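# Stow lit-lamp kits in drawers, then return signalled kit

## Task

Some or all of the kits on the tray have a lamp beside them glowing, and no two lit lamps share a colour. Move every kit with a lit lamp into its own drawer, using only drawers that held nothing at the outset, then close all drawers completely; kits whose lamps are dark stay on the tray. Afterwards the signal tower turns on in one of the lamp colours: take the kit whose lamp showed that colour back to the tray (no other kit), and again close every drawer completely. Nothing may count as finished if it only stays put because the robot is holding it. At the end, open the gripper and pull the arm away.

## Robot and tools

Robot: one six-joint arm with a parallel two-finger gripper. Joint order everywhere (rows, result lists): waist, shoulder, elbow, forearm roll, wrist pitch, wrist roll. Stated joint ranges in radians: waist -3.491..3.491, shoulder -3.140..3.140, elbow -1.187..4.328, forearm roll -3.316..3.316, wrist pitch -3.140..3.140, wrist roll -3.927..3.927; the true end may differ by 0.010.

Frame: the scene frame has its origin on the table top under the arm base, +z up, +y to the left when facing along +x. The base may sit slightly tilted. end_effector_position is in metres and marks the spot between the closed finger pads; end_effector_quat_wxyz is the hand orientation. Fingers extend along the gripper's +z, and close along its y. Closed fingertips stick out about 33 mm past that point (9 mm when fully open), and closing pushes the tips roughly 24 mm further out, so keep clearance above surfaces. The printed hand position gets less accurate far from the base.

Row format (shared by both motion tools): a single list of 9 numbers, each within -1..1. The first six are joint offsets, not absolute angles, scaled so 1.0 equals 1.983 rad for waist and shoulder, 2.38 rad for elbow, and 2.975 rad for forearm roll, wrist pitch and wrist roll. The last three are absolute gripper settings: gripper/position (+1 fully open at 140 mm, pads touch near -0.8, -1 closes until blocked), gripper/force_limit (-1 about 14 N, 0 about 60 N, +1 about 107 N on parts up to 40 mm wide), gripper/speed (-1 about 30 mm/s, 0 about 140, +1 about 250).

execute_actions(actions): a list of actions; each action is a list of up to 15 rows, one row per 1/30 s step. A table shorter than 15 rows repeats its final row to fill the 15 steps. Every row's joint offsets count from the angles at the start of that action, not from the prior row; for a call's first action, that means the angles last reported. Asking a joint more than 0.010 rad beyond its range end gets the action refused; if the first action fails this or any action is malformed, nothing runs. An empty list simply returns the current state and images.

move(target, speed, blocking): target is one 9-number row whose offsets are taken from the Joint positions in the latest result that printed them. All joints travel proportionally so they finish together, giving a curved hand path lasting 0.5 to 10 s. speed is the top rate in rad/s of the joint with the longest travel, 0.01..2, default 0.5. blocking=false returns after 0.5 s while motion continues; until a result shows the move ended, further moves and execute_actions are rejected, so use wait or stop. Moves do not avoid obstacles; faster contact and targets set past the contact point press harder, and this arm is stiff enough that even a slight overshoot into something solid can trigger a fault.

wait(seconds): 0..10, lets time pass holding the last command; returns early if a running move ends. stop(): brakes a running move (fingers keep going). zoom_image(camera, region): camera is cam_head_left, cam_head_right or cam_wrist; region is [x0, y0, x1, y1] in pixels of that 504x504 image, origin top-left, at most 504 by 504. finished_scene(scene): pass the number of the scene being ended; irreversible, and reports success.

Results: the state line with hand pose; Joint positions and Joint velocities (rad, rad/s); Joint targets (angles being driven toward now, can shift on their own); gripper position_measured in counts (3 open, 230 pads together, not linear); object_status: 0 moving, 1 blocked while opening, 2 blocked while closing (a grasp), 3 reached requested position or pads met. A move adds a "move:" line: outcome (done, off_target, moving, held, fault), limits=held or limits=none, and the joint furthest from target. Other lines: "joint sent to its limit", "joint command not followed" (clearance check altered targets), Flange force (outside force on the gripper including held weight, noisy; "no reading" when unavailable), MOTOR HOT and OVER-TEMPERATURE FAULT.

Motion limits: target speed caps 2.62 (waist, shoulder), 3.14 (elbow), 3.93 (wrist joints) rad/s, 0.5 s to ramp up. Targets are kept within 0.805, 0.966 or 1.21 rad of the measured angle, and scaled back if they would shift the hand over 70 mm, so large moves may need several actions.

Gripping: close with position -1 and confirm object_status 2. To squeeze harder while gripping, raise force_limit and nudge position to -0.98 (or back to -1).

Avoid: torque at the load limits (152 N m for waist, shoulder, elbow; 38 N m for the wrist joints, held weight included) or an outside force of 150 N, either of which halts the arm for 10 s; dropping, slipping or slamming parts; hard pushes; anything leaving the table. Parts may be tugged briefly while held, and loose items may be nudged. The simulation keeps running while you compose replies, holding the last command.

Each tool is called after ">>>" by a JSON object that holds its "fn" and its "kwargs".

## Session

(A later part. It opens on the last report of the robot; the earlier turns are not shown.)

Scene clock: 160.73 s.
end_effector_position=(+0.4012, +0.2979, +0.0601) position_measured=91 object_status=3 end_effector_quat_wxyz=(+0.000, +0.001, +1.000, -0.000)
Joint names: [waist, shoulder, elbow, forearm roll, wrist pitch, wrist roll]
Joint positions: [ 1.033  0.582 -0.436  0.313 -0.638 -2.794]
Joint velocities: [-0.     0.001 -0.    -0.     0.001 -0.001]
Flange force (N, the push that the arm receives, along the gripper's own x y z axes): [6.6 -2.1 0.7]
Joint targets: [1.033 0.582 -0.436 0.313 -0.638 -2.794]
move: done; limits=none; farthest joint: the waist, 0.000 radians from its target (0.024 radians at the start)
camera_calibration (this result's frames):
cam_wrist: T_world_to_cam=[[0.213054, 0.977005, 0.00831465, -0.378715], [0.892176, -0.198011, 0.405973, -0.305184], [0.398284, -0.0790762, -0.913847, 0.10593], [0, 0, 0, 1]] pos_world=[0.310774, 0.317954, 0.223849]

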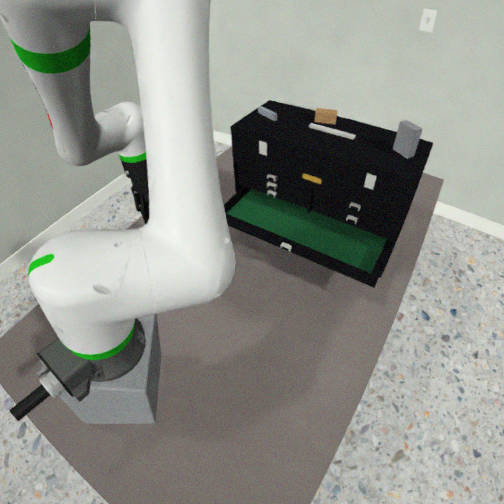

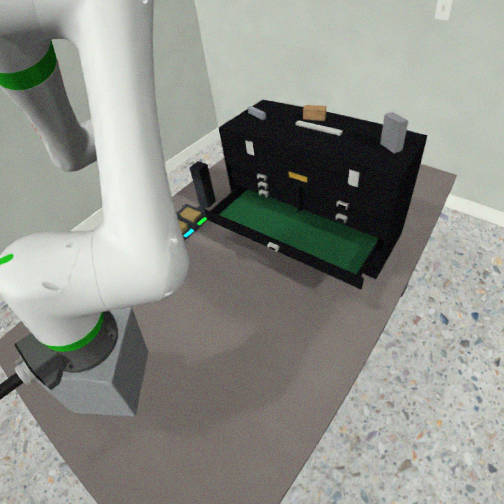

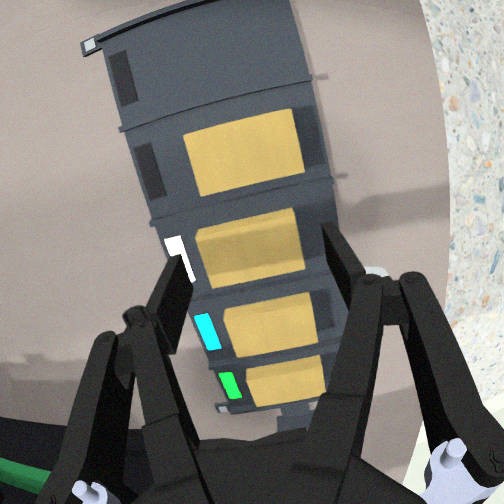

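>>> {"fn": "move", "kwargs": {"target": [-0.0036,0.0164,-0.003,0.0047,0.013,-0.0027,0.3,-0.2,0], "speed": 0.06}}

>>> {"fn": "move", "kwargs": {"target": [0,0,0,0,0,0,-1,-0.2,-0.5]}}

>>> {"fn": "move", "kwargs": {"target": [0.0156,-0.0745,0.0136,-0.0216,-0.059,0.0124,-1,-0.2,-0.5], "speed": 0.25}}

>>> {"fn": "move", "kwargs": {"target": [0,-0.1568,0.0282,-0.0168,-0.0807,0,-1,-0.2,-0.5]}}

>>> {"fn": "move", "kwargs": {"target": [-0.35,0,0,0,0,0.2713,-1,-0.2,-0.5], "speed": 0.6}}

Scene clock: 168.33 s.
end_effector_position=(+0.3993, +0.2974, +0.0431) position_measured=91 object_status=3 end_effector_quat_wxyz=(-0.001, -0.001, +1.000, +0.000)
Joint names: [waist, shoulder, elbow, forearm roll, wrist pitch, wrist roll]
Joint positions: [ 1.026  0.615 -0.443  0.327 -0.6   -2.802]
Joint velocities: [0.    0.001 0.    0.    0.001 0.   ]
Flange force (N, the push that the arm receives, along the gripper's own x y z axes): [6.4 -1.4 0.6]
Joint targets: [1.026 0.615 -0.443 0.327 -0.600 -2.802]
move: done; limits=none; farthest joint: the waist, 0.000 radians from its target (0.007 radians at the start)
camera_calibration (this result's frames):
cam_wrist: T_world_to_cam=[[0.209569, 0.977756, 0.00858573, -0.376481], [0.893967, -0.195152, 0.403409, -0.298186], [0.396111, -0.0768666, -0.91498, 0.0913146], [0, 0, 0, 1]] pos_world=[0.309297, 0.316934, 0.207074]

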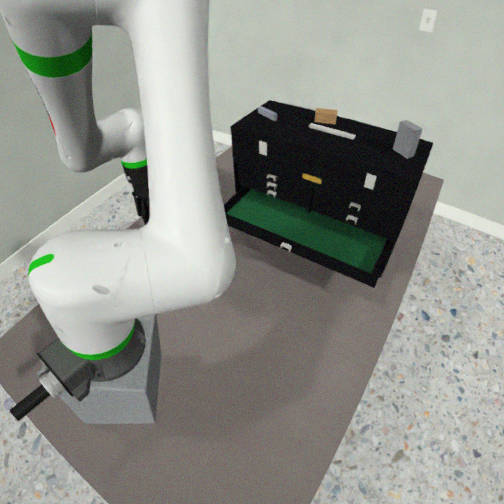

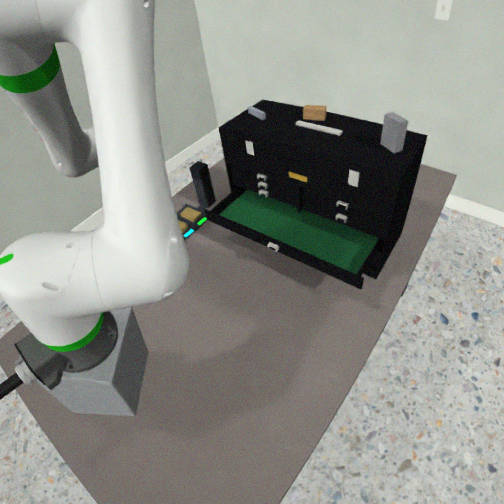

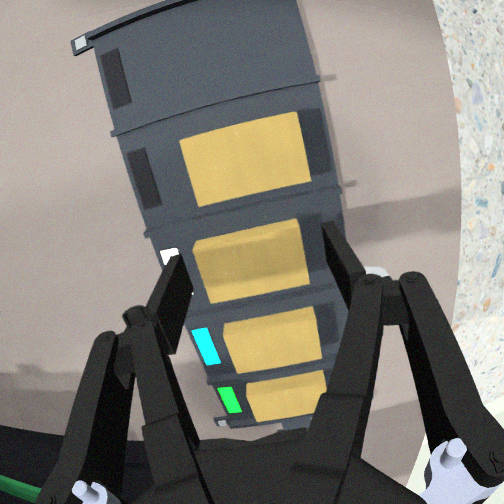

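Scene clock: 168.87 s.
end_effector_position=(+0.3993, +0.2973, +0.0431) position_measured=132 object_status=2 end_effector_quat_wxyz=(-0.001, -0.001, +1.000, +0.000)
Joint names: [waist, shoulder, elbow, forearm roll, wrist pitch, wrist roll]
Joint positions: [ 1.026  0.615 -0.443  0.327 -0.6   -2.802]
Joint velocities: [ 0.     0.001 -0.    -0.     0.     0.   ]
Flange force (N, the push that the arm receives, along the gripper's own x y z axes): [14.3 -6.4 -35.7]
Joint targets: [1.026 0.615 -0.443 0.327 -0.600 -2.802]
move: done; limits=none; farthest joint: the waist, 0.000 radians from its target (0.000 radians at the start)
camera_calibration (this result's frames):
cam_wrist: T_world_to_cam=[[0.209534, 0.977764, 0.00858223, -0.37647], [0.893965, -0.195117, 0.403429, -0.298204], [0.396133, -0.0768599, -0.914971, 0.0912982], [0, 0, 0, 1]] pos_world=[0.309301, 0.316931, 0.20707]

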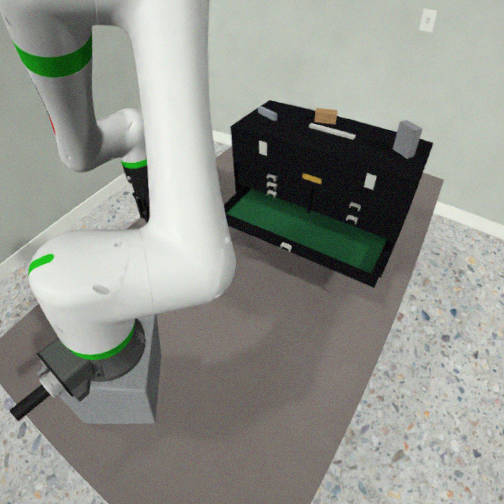

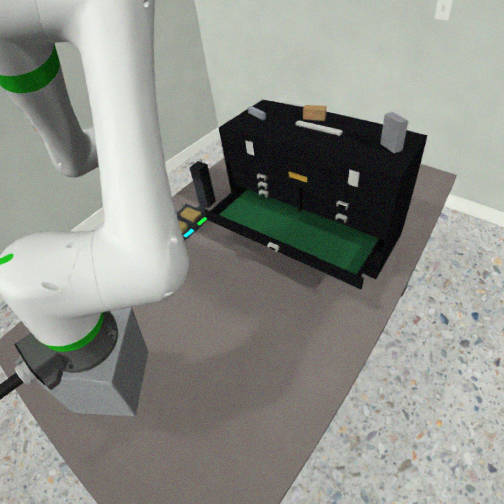

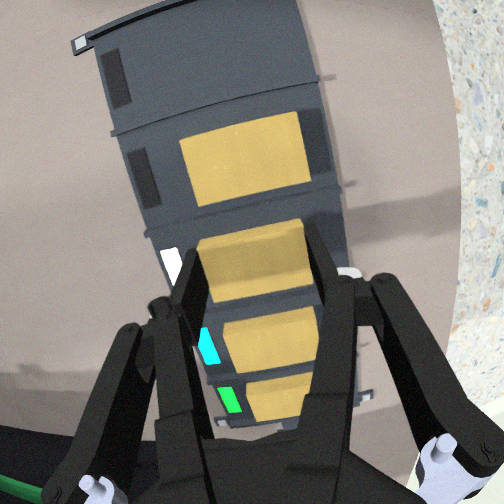

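Scene clock: 169.93 s.
end_effector_position=(+0.4021, +0.2971, +0.1204) position_measured=132 object_status=2 end_effector_quat_wxyz=(+0.001, +0.007, +1.000, +0.001)
Joint names: [waist, shoulder, elbow, forearm roll, wrist pitch, wrist roll]
Joint positions: [ 1.057  0.467 -0.411  0.263 -0.775 -2.765]
Joint velocities: [-0.     0.     0.001 -0.001 -0.     0.001]
Flange force (N, the push that the arm receives, along the gripper's own x y z axes): [7.9 -3.3 0.0]
Joint targets: [1.057 0.467 -0.411 0.263 -0.775 -2.765]
move: done; limits=none; farthest joint: the waist, 0.000 radians from its target (0.031 radians at the start)
camera_calibration (this result's frames):
cam_wrist: T_world_to_cam=[[0.224562, 0.974408, 0.010024, -0.382651], [0.889441, -0.209161, 0.406382, -0.326273], [0.398079, -0.0823421, -0.913648, 0.161575], [0, 0, 0, 1]] pos_world=[0.31181, 0.317919, 0.284051]

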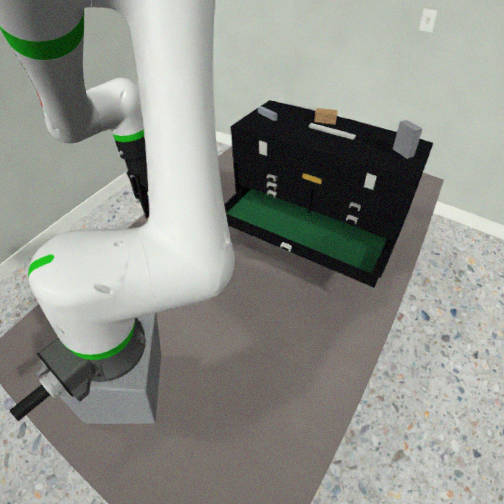

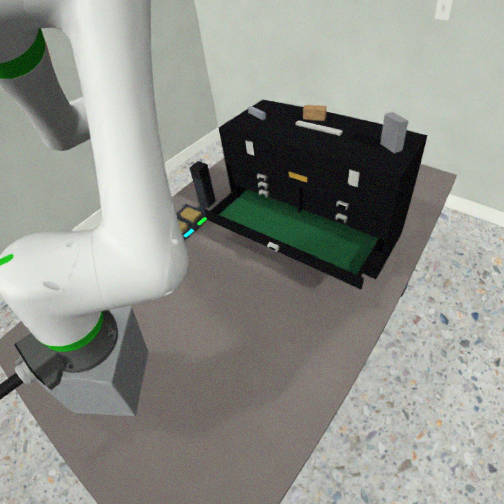

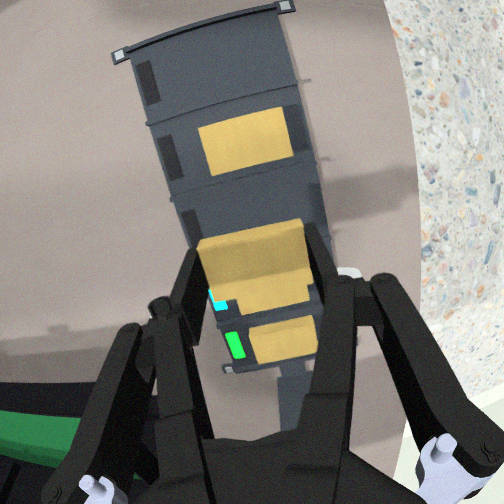

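Scene clock: 171.00 s.
end_effector_position=(+0.4300, +0.2832, +0.2842) position_measured=132 object_status=2 end_effector_quat_wxyz=(+0.032, +0.057, +0.996, +0.056)
Joint names: [waist, shoulder, elbow, forearm roll, wrist pitch, wrist roll]
Joint positions: [ 1.057  0.156 -0.343  0.213 -1.015 -2.765]
Joint velocities: [ 0.001 -0.     0.    -0.    -0.    -0.001]
Flange force (N, the push that the arm receives, along the gripper's own x y z axes): [8.6 -3.0 2.8]
Joint targets: [1.057 0.156 -0.343 0.213 -1.015 -2.765]
move: done; limits=none; farthest joint: the waist, 0.000 radians from its target (0.000 radians at the start)
camera_calibration (this result's frames):
cam_wrist: T_world_to_cam=[[0.315672, 0.939309, 0.134349, -0.441667], [0.834873, -0.342237, 0.431116, -0.366441], [0.45093, -0.0239274, -0.892238, 0.253616], [0, 0, 0, 1]] pos_world=[0.330991, 0.295521, 0.443602]

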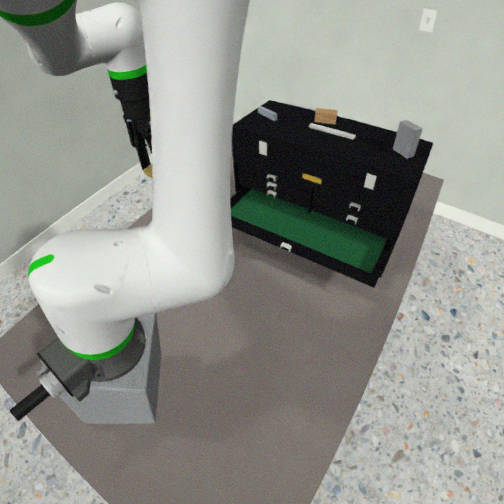

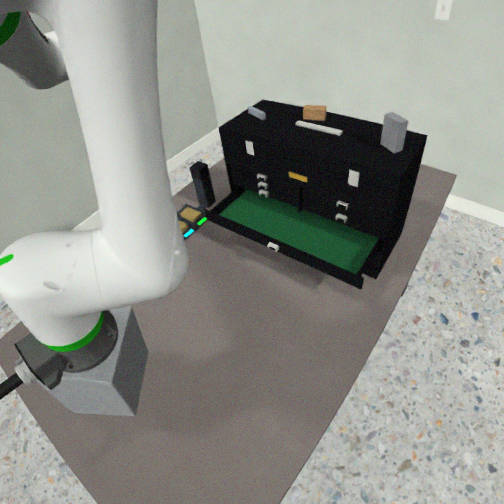

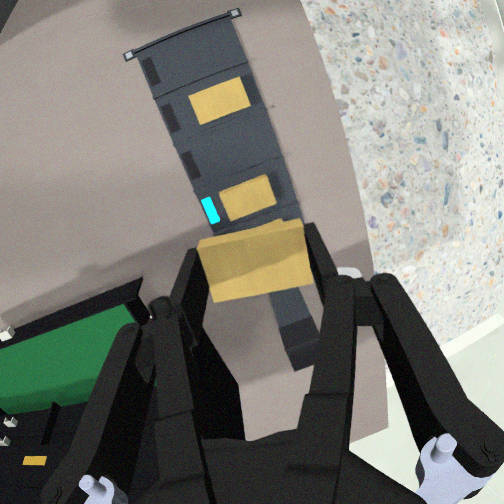

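Scene clock: 172.80 s.
end_effector_position=(+0.5152, -0.0503, +0.2216) position_measured=132 object_status=2 end_effector_quat_wxyz=(-0.001, -0.005, +1.000, +0.001)
Joint names: [waist, shoulder, elbow, forearm roll, wrist pitch, wrist roll]
Joint positions: [ 0.363  0.156 -0.343  0.213 -1.015 -1.958]
Joint velocities: [-0.    -0.    -0.     0.    -0.     0.002]
Flange force (N, the push that the arm receives, along the gripper's own x y z axes): [6.2 2.9 1.6]
Joint targets: [0.363 0.156 -0.343 0.213 -1.015 -1.958]
move: done; limits=none; farthest joint: the waist, 0.000 radians from its target (0.694 radians at the start)
camera_calibration (this result's frames):
cam_wrist: T_world_to_cam=[[0.200292, 0.979691, 0.00942435, -0.0576544], [0.895436, -0.186953, 0.404034, -0.542126], [0.397591, -0.0724858, -0.914695, 0.181473], [0, 0, 0, 1]] pos_world=[0.424835, -0.0317143, 0.385573]

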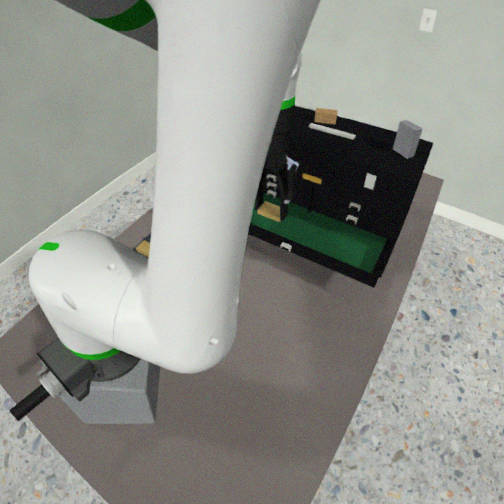

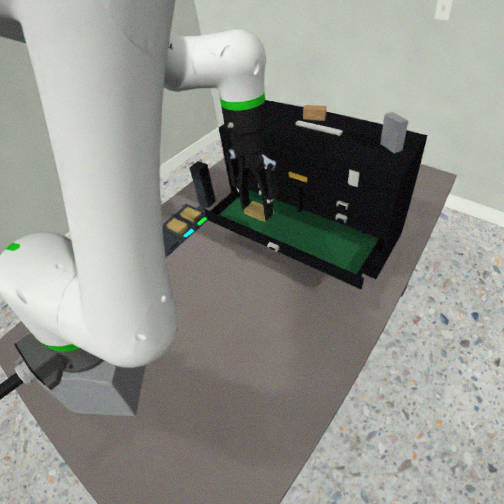

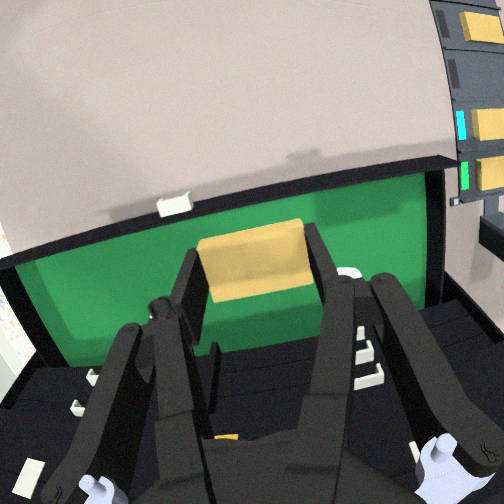

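>>> {"fn": "move", "kwargs": {"target": [-0.0166,0.0807,-0.0139,0.011,0.0655,-0.0077,-1,-0.2,-0.5], "speed": 0.15}}

Scene clock: 176.57 s.
end_effector_position=(+0.5290, -0.0457, +0.1357) position_measured=132 object_status=2 end_effector_quat_wxyz=(-0.000, -0.005, +1.000, +0.000)
Joint names: [waist, shoulder, elbow, forearm roll, wrist pitch, wrist roll]
Joint positions: [ 0.33   0.316 -0.376  0.246 -0.82  -1.981]
Joint velocities: [-0.001  0.002 -0.001 -0.003  0.     0.001]
Flange force (N, the push that the arm receives, along the gripper's own x y z axes): [-2.9 0.0 -80.8]
Joint targets: [0.330 0.316 -0.377 0.246 -0.820 -1.981]
move: done; limits=none; farthest joint: the waist, 0.000 radians from its target (0.033 radians at the start)
camera_calibration (this result's frames):
cam_wrist: T_world_to_cam=[[0.20063, 0.979625, 0.00910307, -0.0642819], [0.894887, -0.187041, 0.405207, -0.51876], [0.398654, -0.0731505, -0.91418, 0.096998], [0, 0, 0, 1]] pos_world=[0.43846, -0.0269617, 0.299464]

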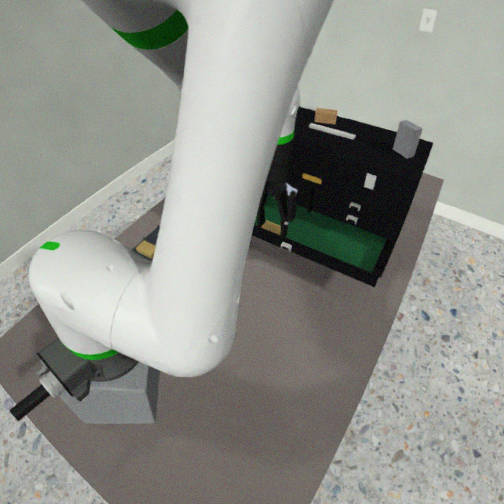

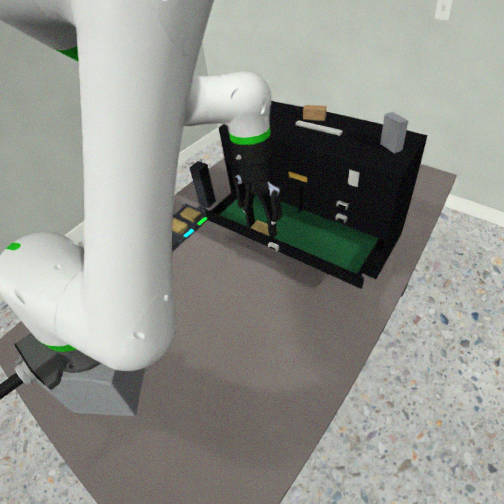

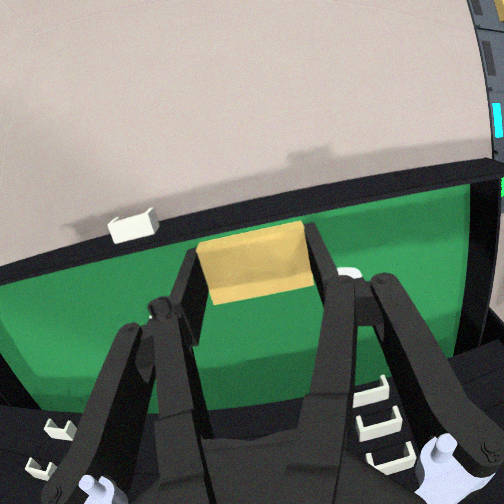

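>>> {"fn": "move", "kwargs": {"target": [0,0,0,0,0,0,0.3,-0.2,-0.5]}}

>>> {"fn": "move", "kwargs": {"target": [0.0166,-0.0807,0.0139,-0.011,-0.0655,0.0077,0.3,-0.2,-0.5], "speed": 0.3}}

>>> {"fn": "move", "kwargs": {"target": [0,-0.1513,-0.126,0,0,0,-0.1,-0.4,0]}}

>>> {"fn": "move", "kwargs": {"target": [-0.1422,-0.0156,-0.1924,-0.0713,0.2834,0.1308,-0.1,-0.4,0], "speed": 0.8}}

>>> {"fn": "move", "kwargs": {"target": [0,0.0792,0.008,0,0.163,0,-0.1,-0.4,0], "speed": 0.35}}

>>> {"fn": "move", "kwargs": {"target": [0,0,0,0,0,0,-1,-0.4,-0.7]}}

Scene clock: 183.67 s.
end_effector_position=(+0.5290, -0.0457, +0.1356) position_measured=91 object_status=3 end_effector_quat_wxyz=(-0.000, -0.005, +1.000, +0.000)
Joint names: [waist, shoulder, elbow, forearm roll, wrist pitch, wrist roll]
Joint positions: [ 0.33   0.316 -0.376  0.246 -0.82  -1.981]
Joint velocities: [ 0.001 -0.001  0.001  0.    -0.    -0.001]
Flange force (N, the push that the arm receives, along the gripper's own x y z axes): [7.2 2.2 0.5]
Joint targets: [0.330 0.316 -0.376 0.246 -0.820 -1.981]
move: done; limits=none; farthest joint: the waist, 0.000 radians from its target (0.000 radians at the start)
camera_calibration (this result's frames):
cam_wrist: T_world_to_cam=[[0.200666, 0.979618, 0.00909403, -0.0642792], [0.894887, -0.187071, 0.405194, -0.518753], [0.398637, -0.0731706, -0.914185, 0.0970027], [0, 0, 0, 1]] pos_world=[0.438455, -0.0269769, 0.299459]

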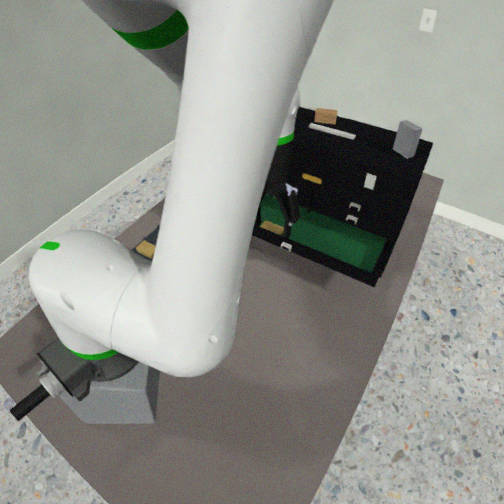

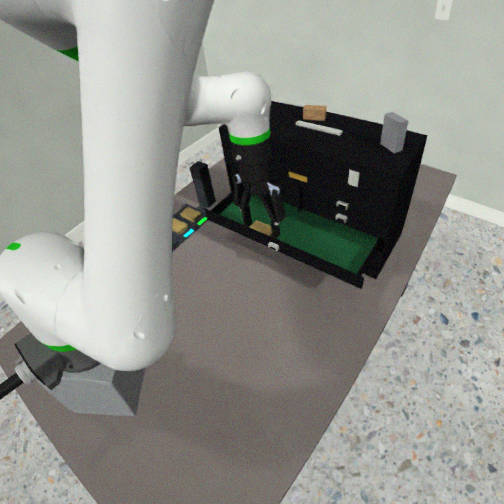

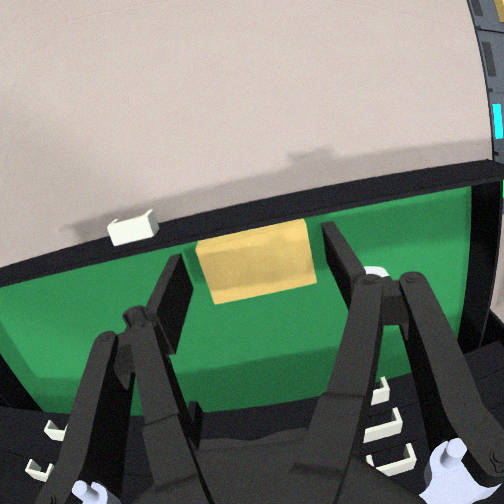

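Scene clock: 184.73 s.
end_effector_position=(+0.5153, -0.0504, +0.2218) position_measured=91 object_status=3 end_effector_quat_wxyz=(-0.000, -0.005, +1.000, +0.000)
Joint names: [waist, shoulder, elbow, forearm roll, wrist pitch, wrist roll]
Joint positions: [ 0.363  0.156 -0.343  0.213 -1.015 -1.958]
Joint velocities: [-0. -0.  0. -0. -0.  0.]
Flange force (N, the push that the arm receives, along the gripper's own x y z axes): [9.5 3.1 1.2]
Joint targets: [0.363 0.156 -0.343 0.213 -1.015 -1.958]
move: done; limits=none; farthest joint: the waist, 0.000 radians from its target (0.033 radians at the start)
camera_calibration (this result's frames):
cam_wrist: T_world_to_cam=[[0.200148, 0.979722, 0.00925435, -0.0574802], [0.895327, -0.186726, 0.404379, -0.542349], [0.397907, -0.0726499, -0.914545, 0.181311], [0, 0, 0, 1]] pos_world=[0.424939, -0.031784, 0.385664]

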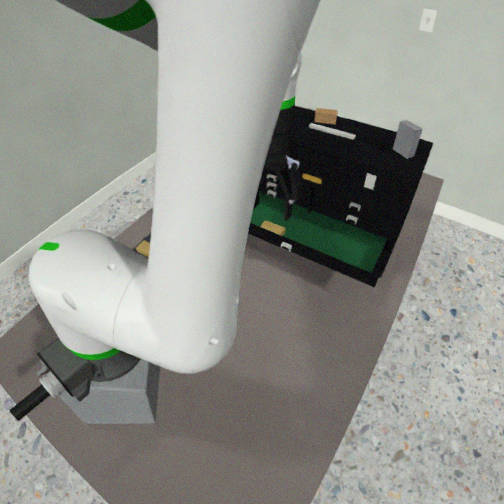

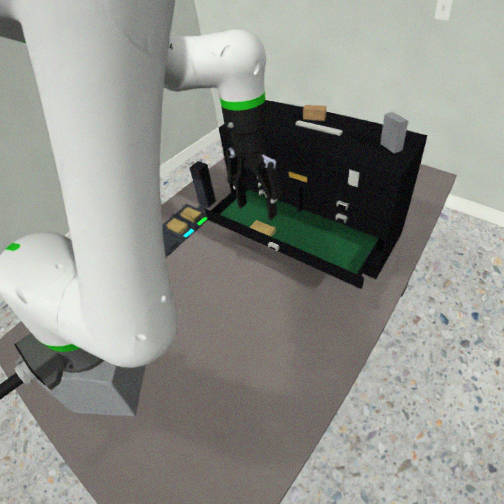

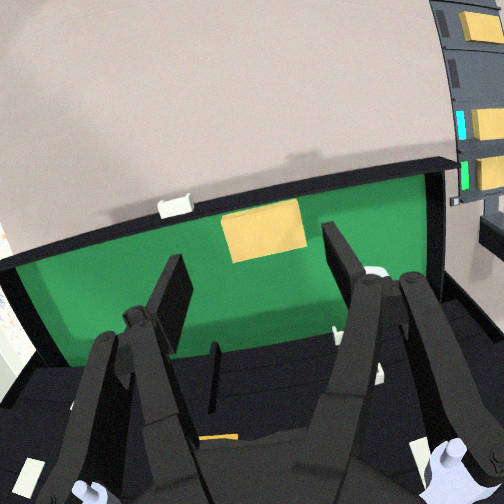

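Scene clock: 185.80 s.
end_effector_position=(+0.3986, -0.0862, +0.2307) position_measured=141 object_status=3 end_effector_quat_wxyz=(-0.000, -0.005, +1.000, +0.000)
Joint names: [waist, shoulder, elbow, forearm roll, wrist pitch, wrist roll]
Joint positions: [ 0.363 -0.144 -0.643  0.213 -1.015 -1.958]
Joint velocities: [-0.    -0.001 -0.001 -0.     0.    -0.002]
Flange force (N, the push that the arm receives, along the gripper's own x y z axes): [3.8 4.6 0.1]
Joint targets: [0.363 -0.144 -0.643 0.213 -1.015 -1.958]
move: done; limits=none; farthest joint: the waist, 0.000 radians from its target (0.000 radians at the start)
camera_calibration (this result's frames):
cam_wrist: T_world_to_cam=[[0.20017, 0.979716, 0.0093643, 0.000811662], [0.895249, -0.186779, 0.404528, -0.448094], [0.398072, -0.072591, -0.914478, 0.23322], [0, 0, 0, 1]] pos_world=[0.308155, -0.06756, 0.394534]

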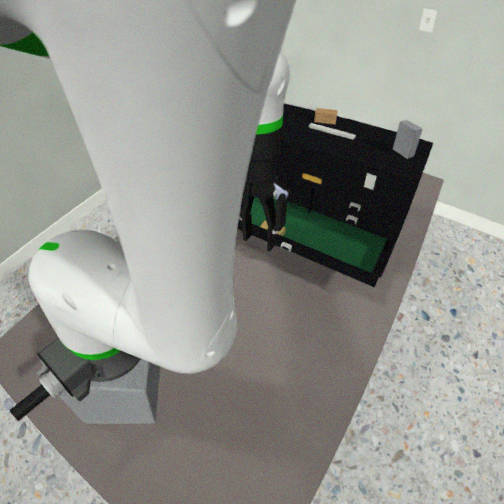

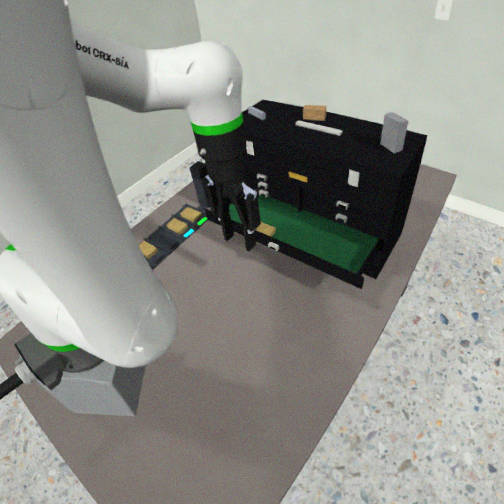

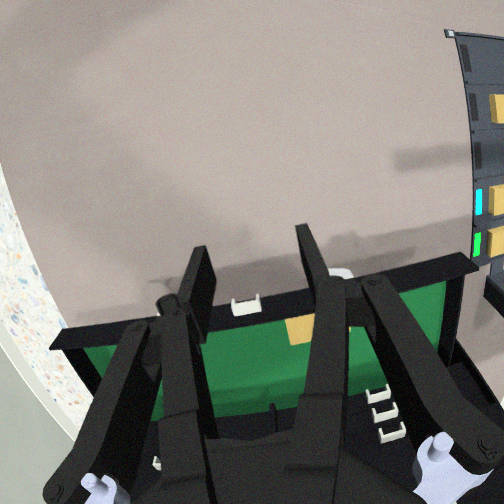

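Scene clock: 187.37 s.
end_effector_position=(+0.3388, -0.1114, +0.0997) position_measured=141 object_status=3 end_effector_quat_wxyz=(+0.177, +0.013, +0.981, +0.076)
Joint names: [waist, shoulder, elbow, forearm roll, wrist pitch, wrist roll]
Joint positions: [ 0.081 -0.175 -1.101  0.001 -0.172 -1.569]
Joint velocities: [-0.    -0.001 -0.001  0.     0.001  0.001]
Flange force (N, the push that the arm receives, along the gripper's own x y z axes): no reading
Joint targets: [0.081 -0.175 -1.101 0.001 -0.172 -1.569]
move: done; limits=none; farthest joint: the waist, 0.000 radians from its target (0.282 radians at the start)
camera_calibration (this result's frames):
cam_wrist: T_world_to_cam=[[0.192306, 0.953638, 0.231503, 0.01629], [0.695176, -0.29889, 0.653754, -0.315852], [0.692639, 0.0352145, -0.720425, 0.0283411], [0, 0, 0, 1]] pos_world=[0.19681, -0.110938, 0.223136]

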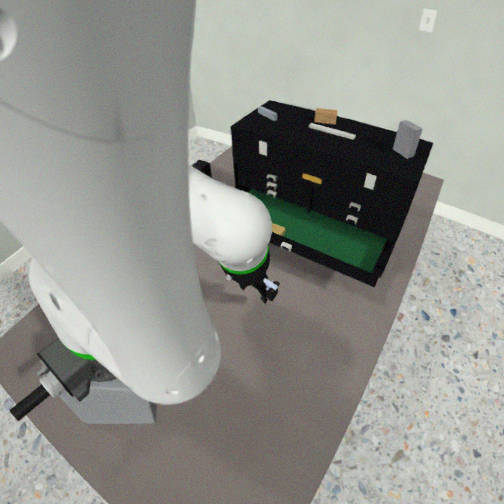

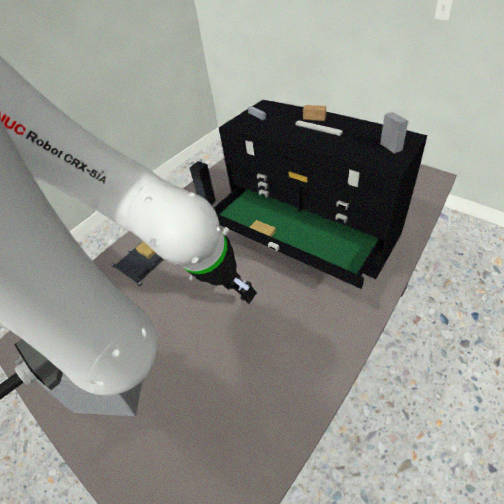

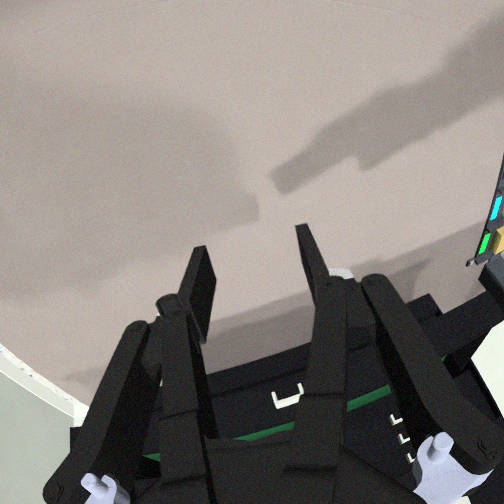

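Scene clock: 189.17 s.
end_effector_position=(+0.4561, -0.1167, +0.1340) position_measured=141 object_status=3 end_effector_quat_wxyz=(+0.344, +0.026, +0.936, +0.073)
Joint names: [waist, shoulder, elbow, forearm roll, wrist pitch, wrist roll]
Joint positions: [ 0.081 -0.018 -1.082  0.001  0.313 -1.569]
Joint velocities: [ 0.     0.001  0.     0.001  0.    -0.   ]
Flange force (N, the push that the arm receives, along the gripper's own x y z axes): no reading
Joint targets: [0.081 -0.018 -1.082 0.001 0.313 -1.569]
move: done; limits=none; farthest joint: the waist, 0.000 radians from its target (0.000 radians at the start)
camera_calibration (this result's frames):
cam_wrist: T_world_to_cam=[[0.153215, 0.944201, 0.291563, -0.000497013], [0.418492, -0.32928, 0.846427, -0.324578], [0.895203, -0.00766798, -0.445592, -0.162256], [0, 0, 0, 1]] pos_world=[0.281161, -0.107652, 0.202577]

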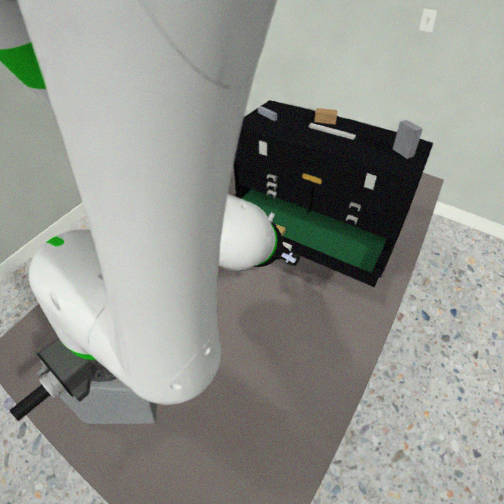

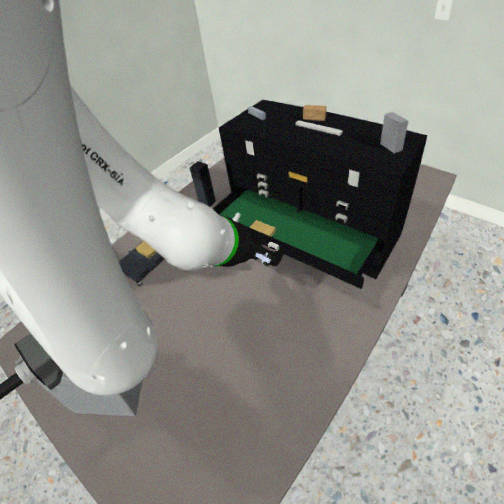

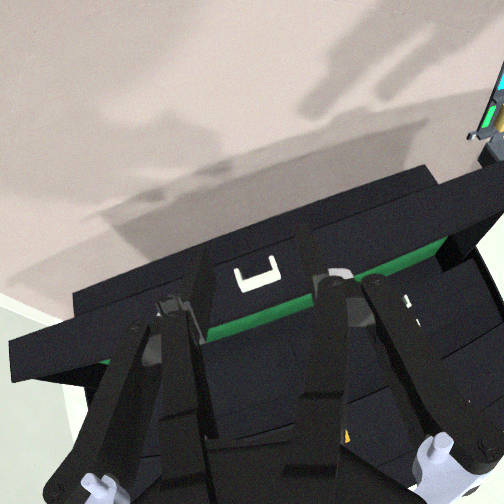

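Scene clock: 189.90 s.
end_effector_position=(+0.4561, -0.1168, +0.1340) position_measured=193 object_status=2 end_effector_quat_wxyz=(+0.344, +0.026, +0.936, +0.073)
Joint names: [waist, shoulder, elbow, forearm roll, wrist pitch, wrist roll]
Joint positions: [ 0.08  -0.018 -1.082  0.001  0.313 -1.569]
Joint velocities: [ 0.     0.002  0.    -0.001  0.    -0.002]
Flange force (N, the push that the arm receives, along the gripper's own x y z axes): no reading
Joint targets: [0.081 -0.018 -1.082 0.001 0.313 -1.569]
move: done; limits=none; farthest joint: the waist, 0.001 radians from its target (0.000 radians at the start)
camera_calibration (this result's frames):
cam_wrist: T_world_to_cam=[[0.153684, 0.944103, 0.291633, -0.00058812], [0.418318, -0.32955, 0.846408, -0.324557], [0.895205, -0.0080842, -0.445582, -0.162285], [0, 0, 0, 1]] pos_world=[0.281137, -0.107714, 0.202568]

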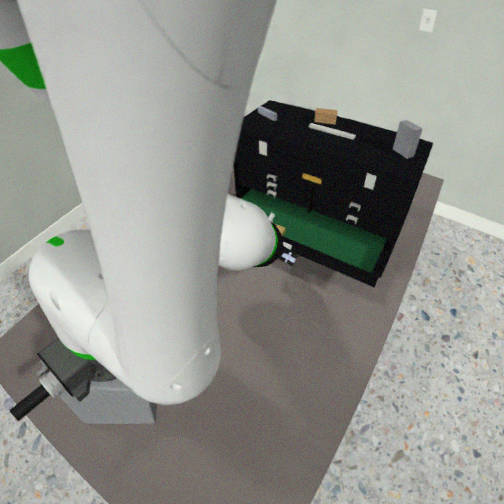

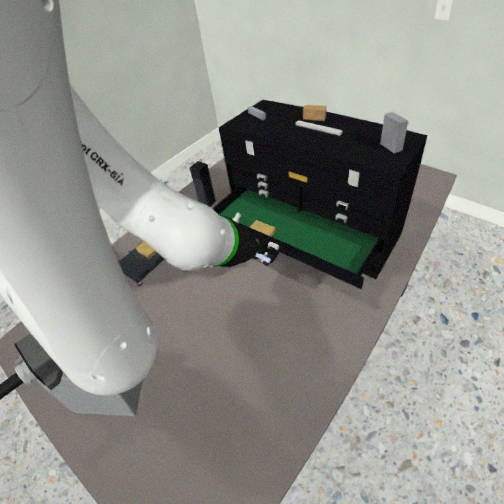

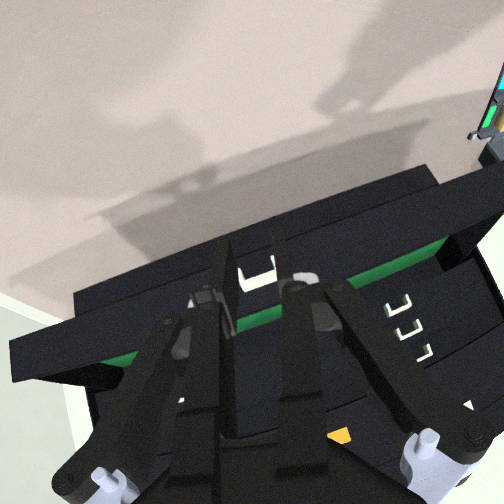

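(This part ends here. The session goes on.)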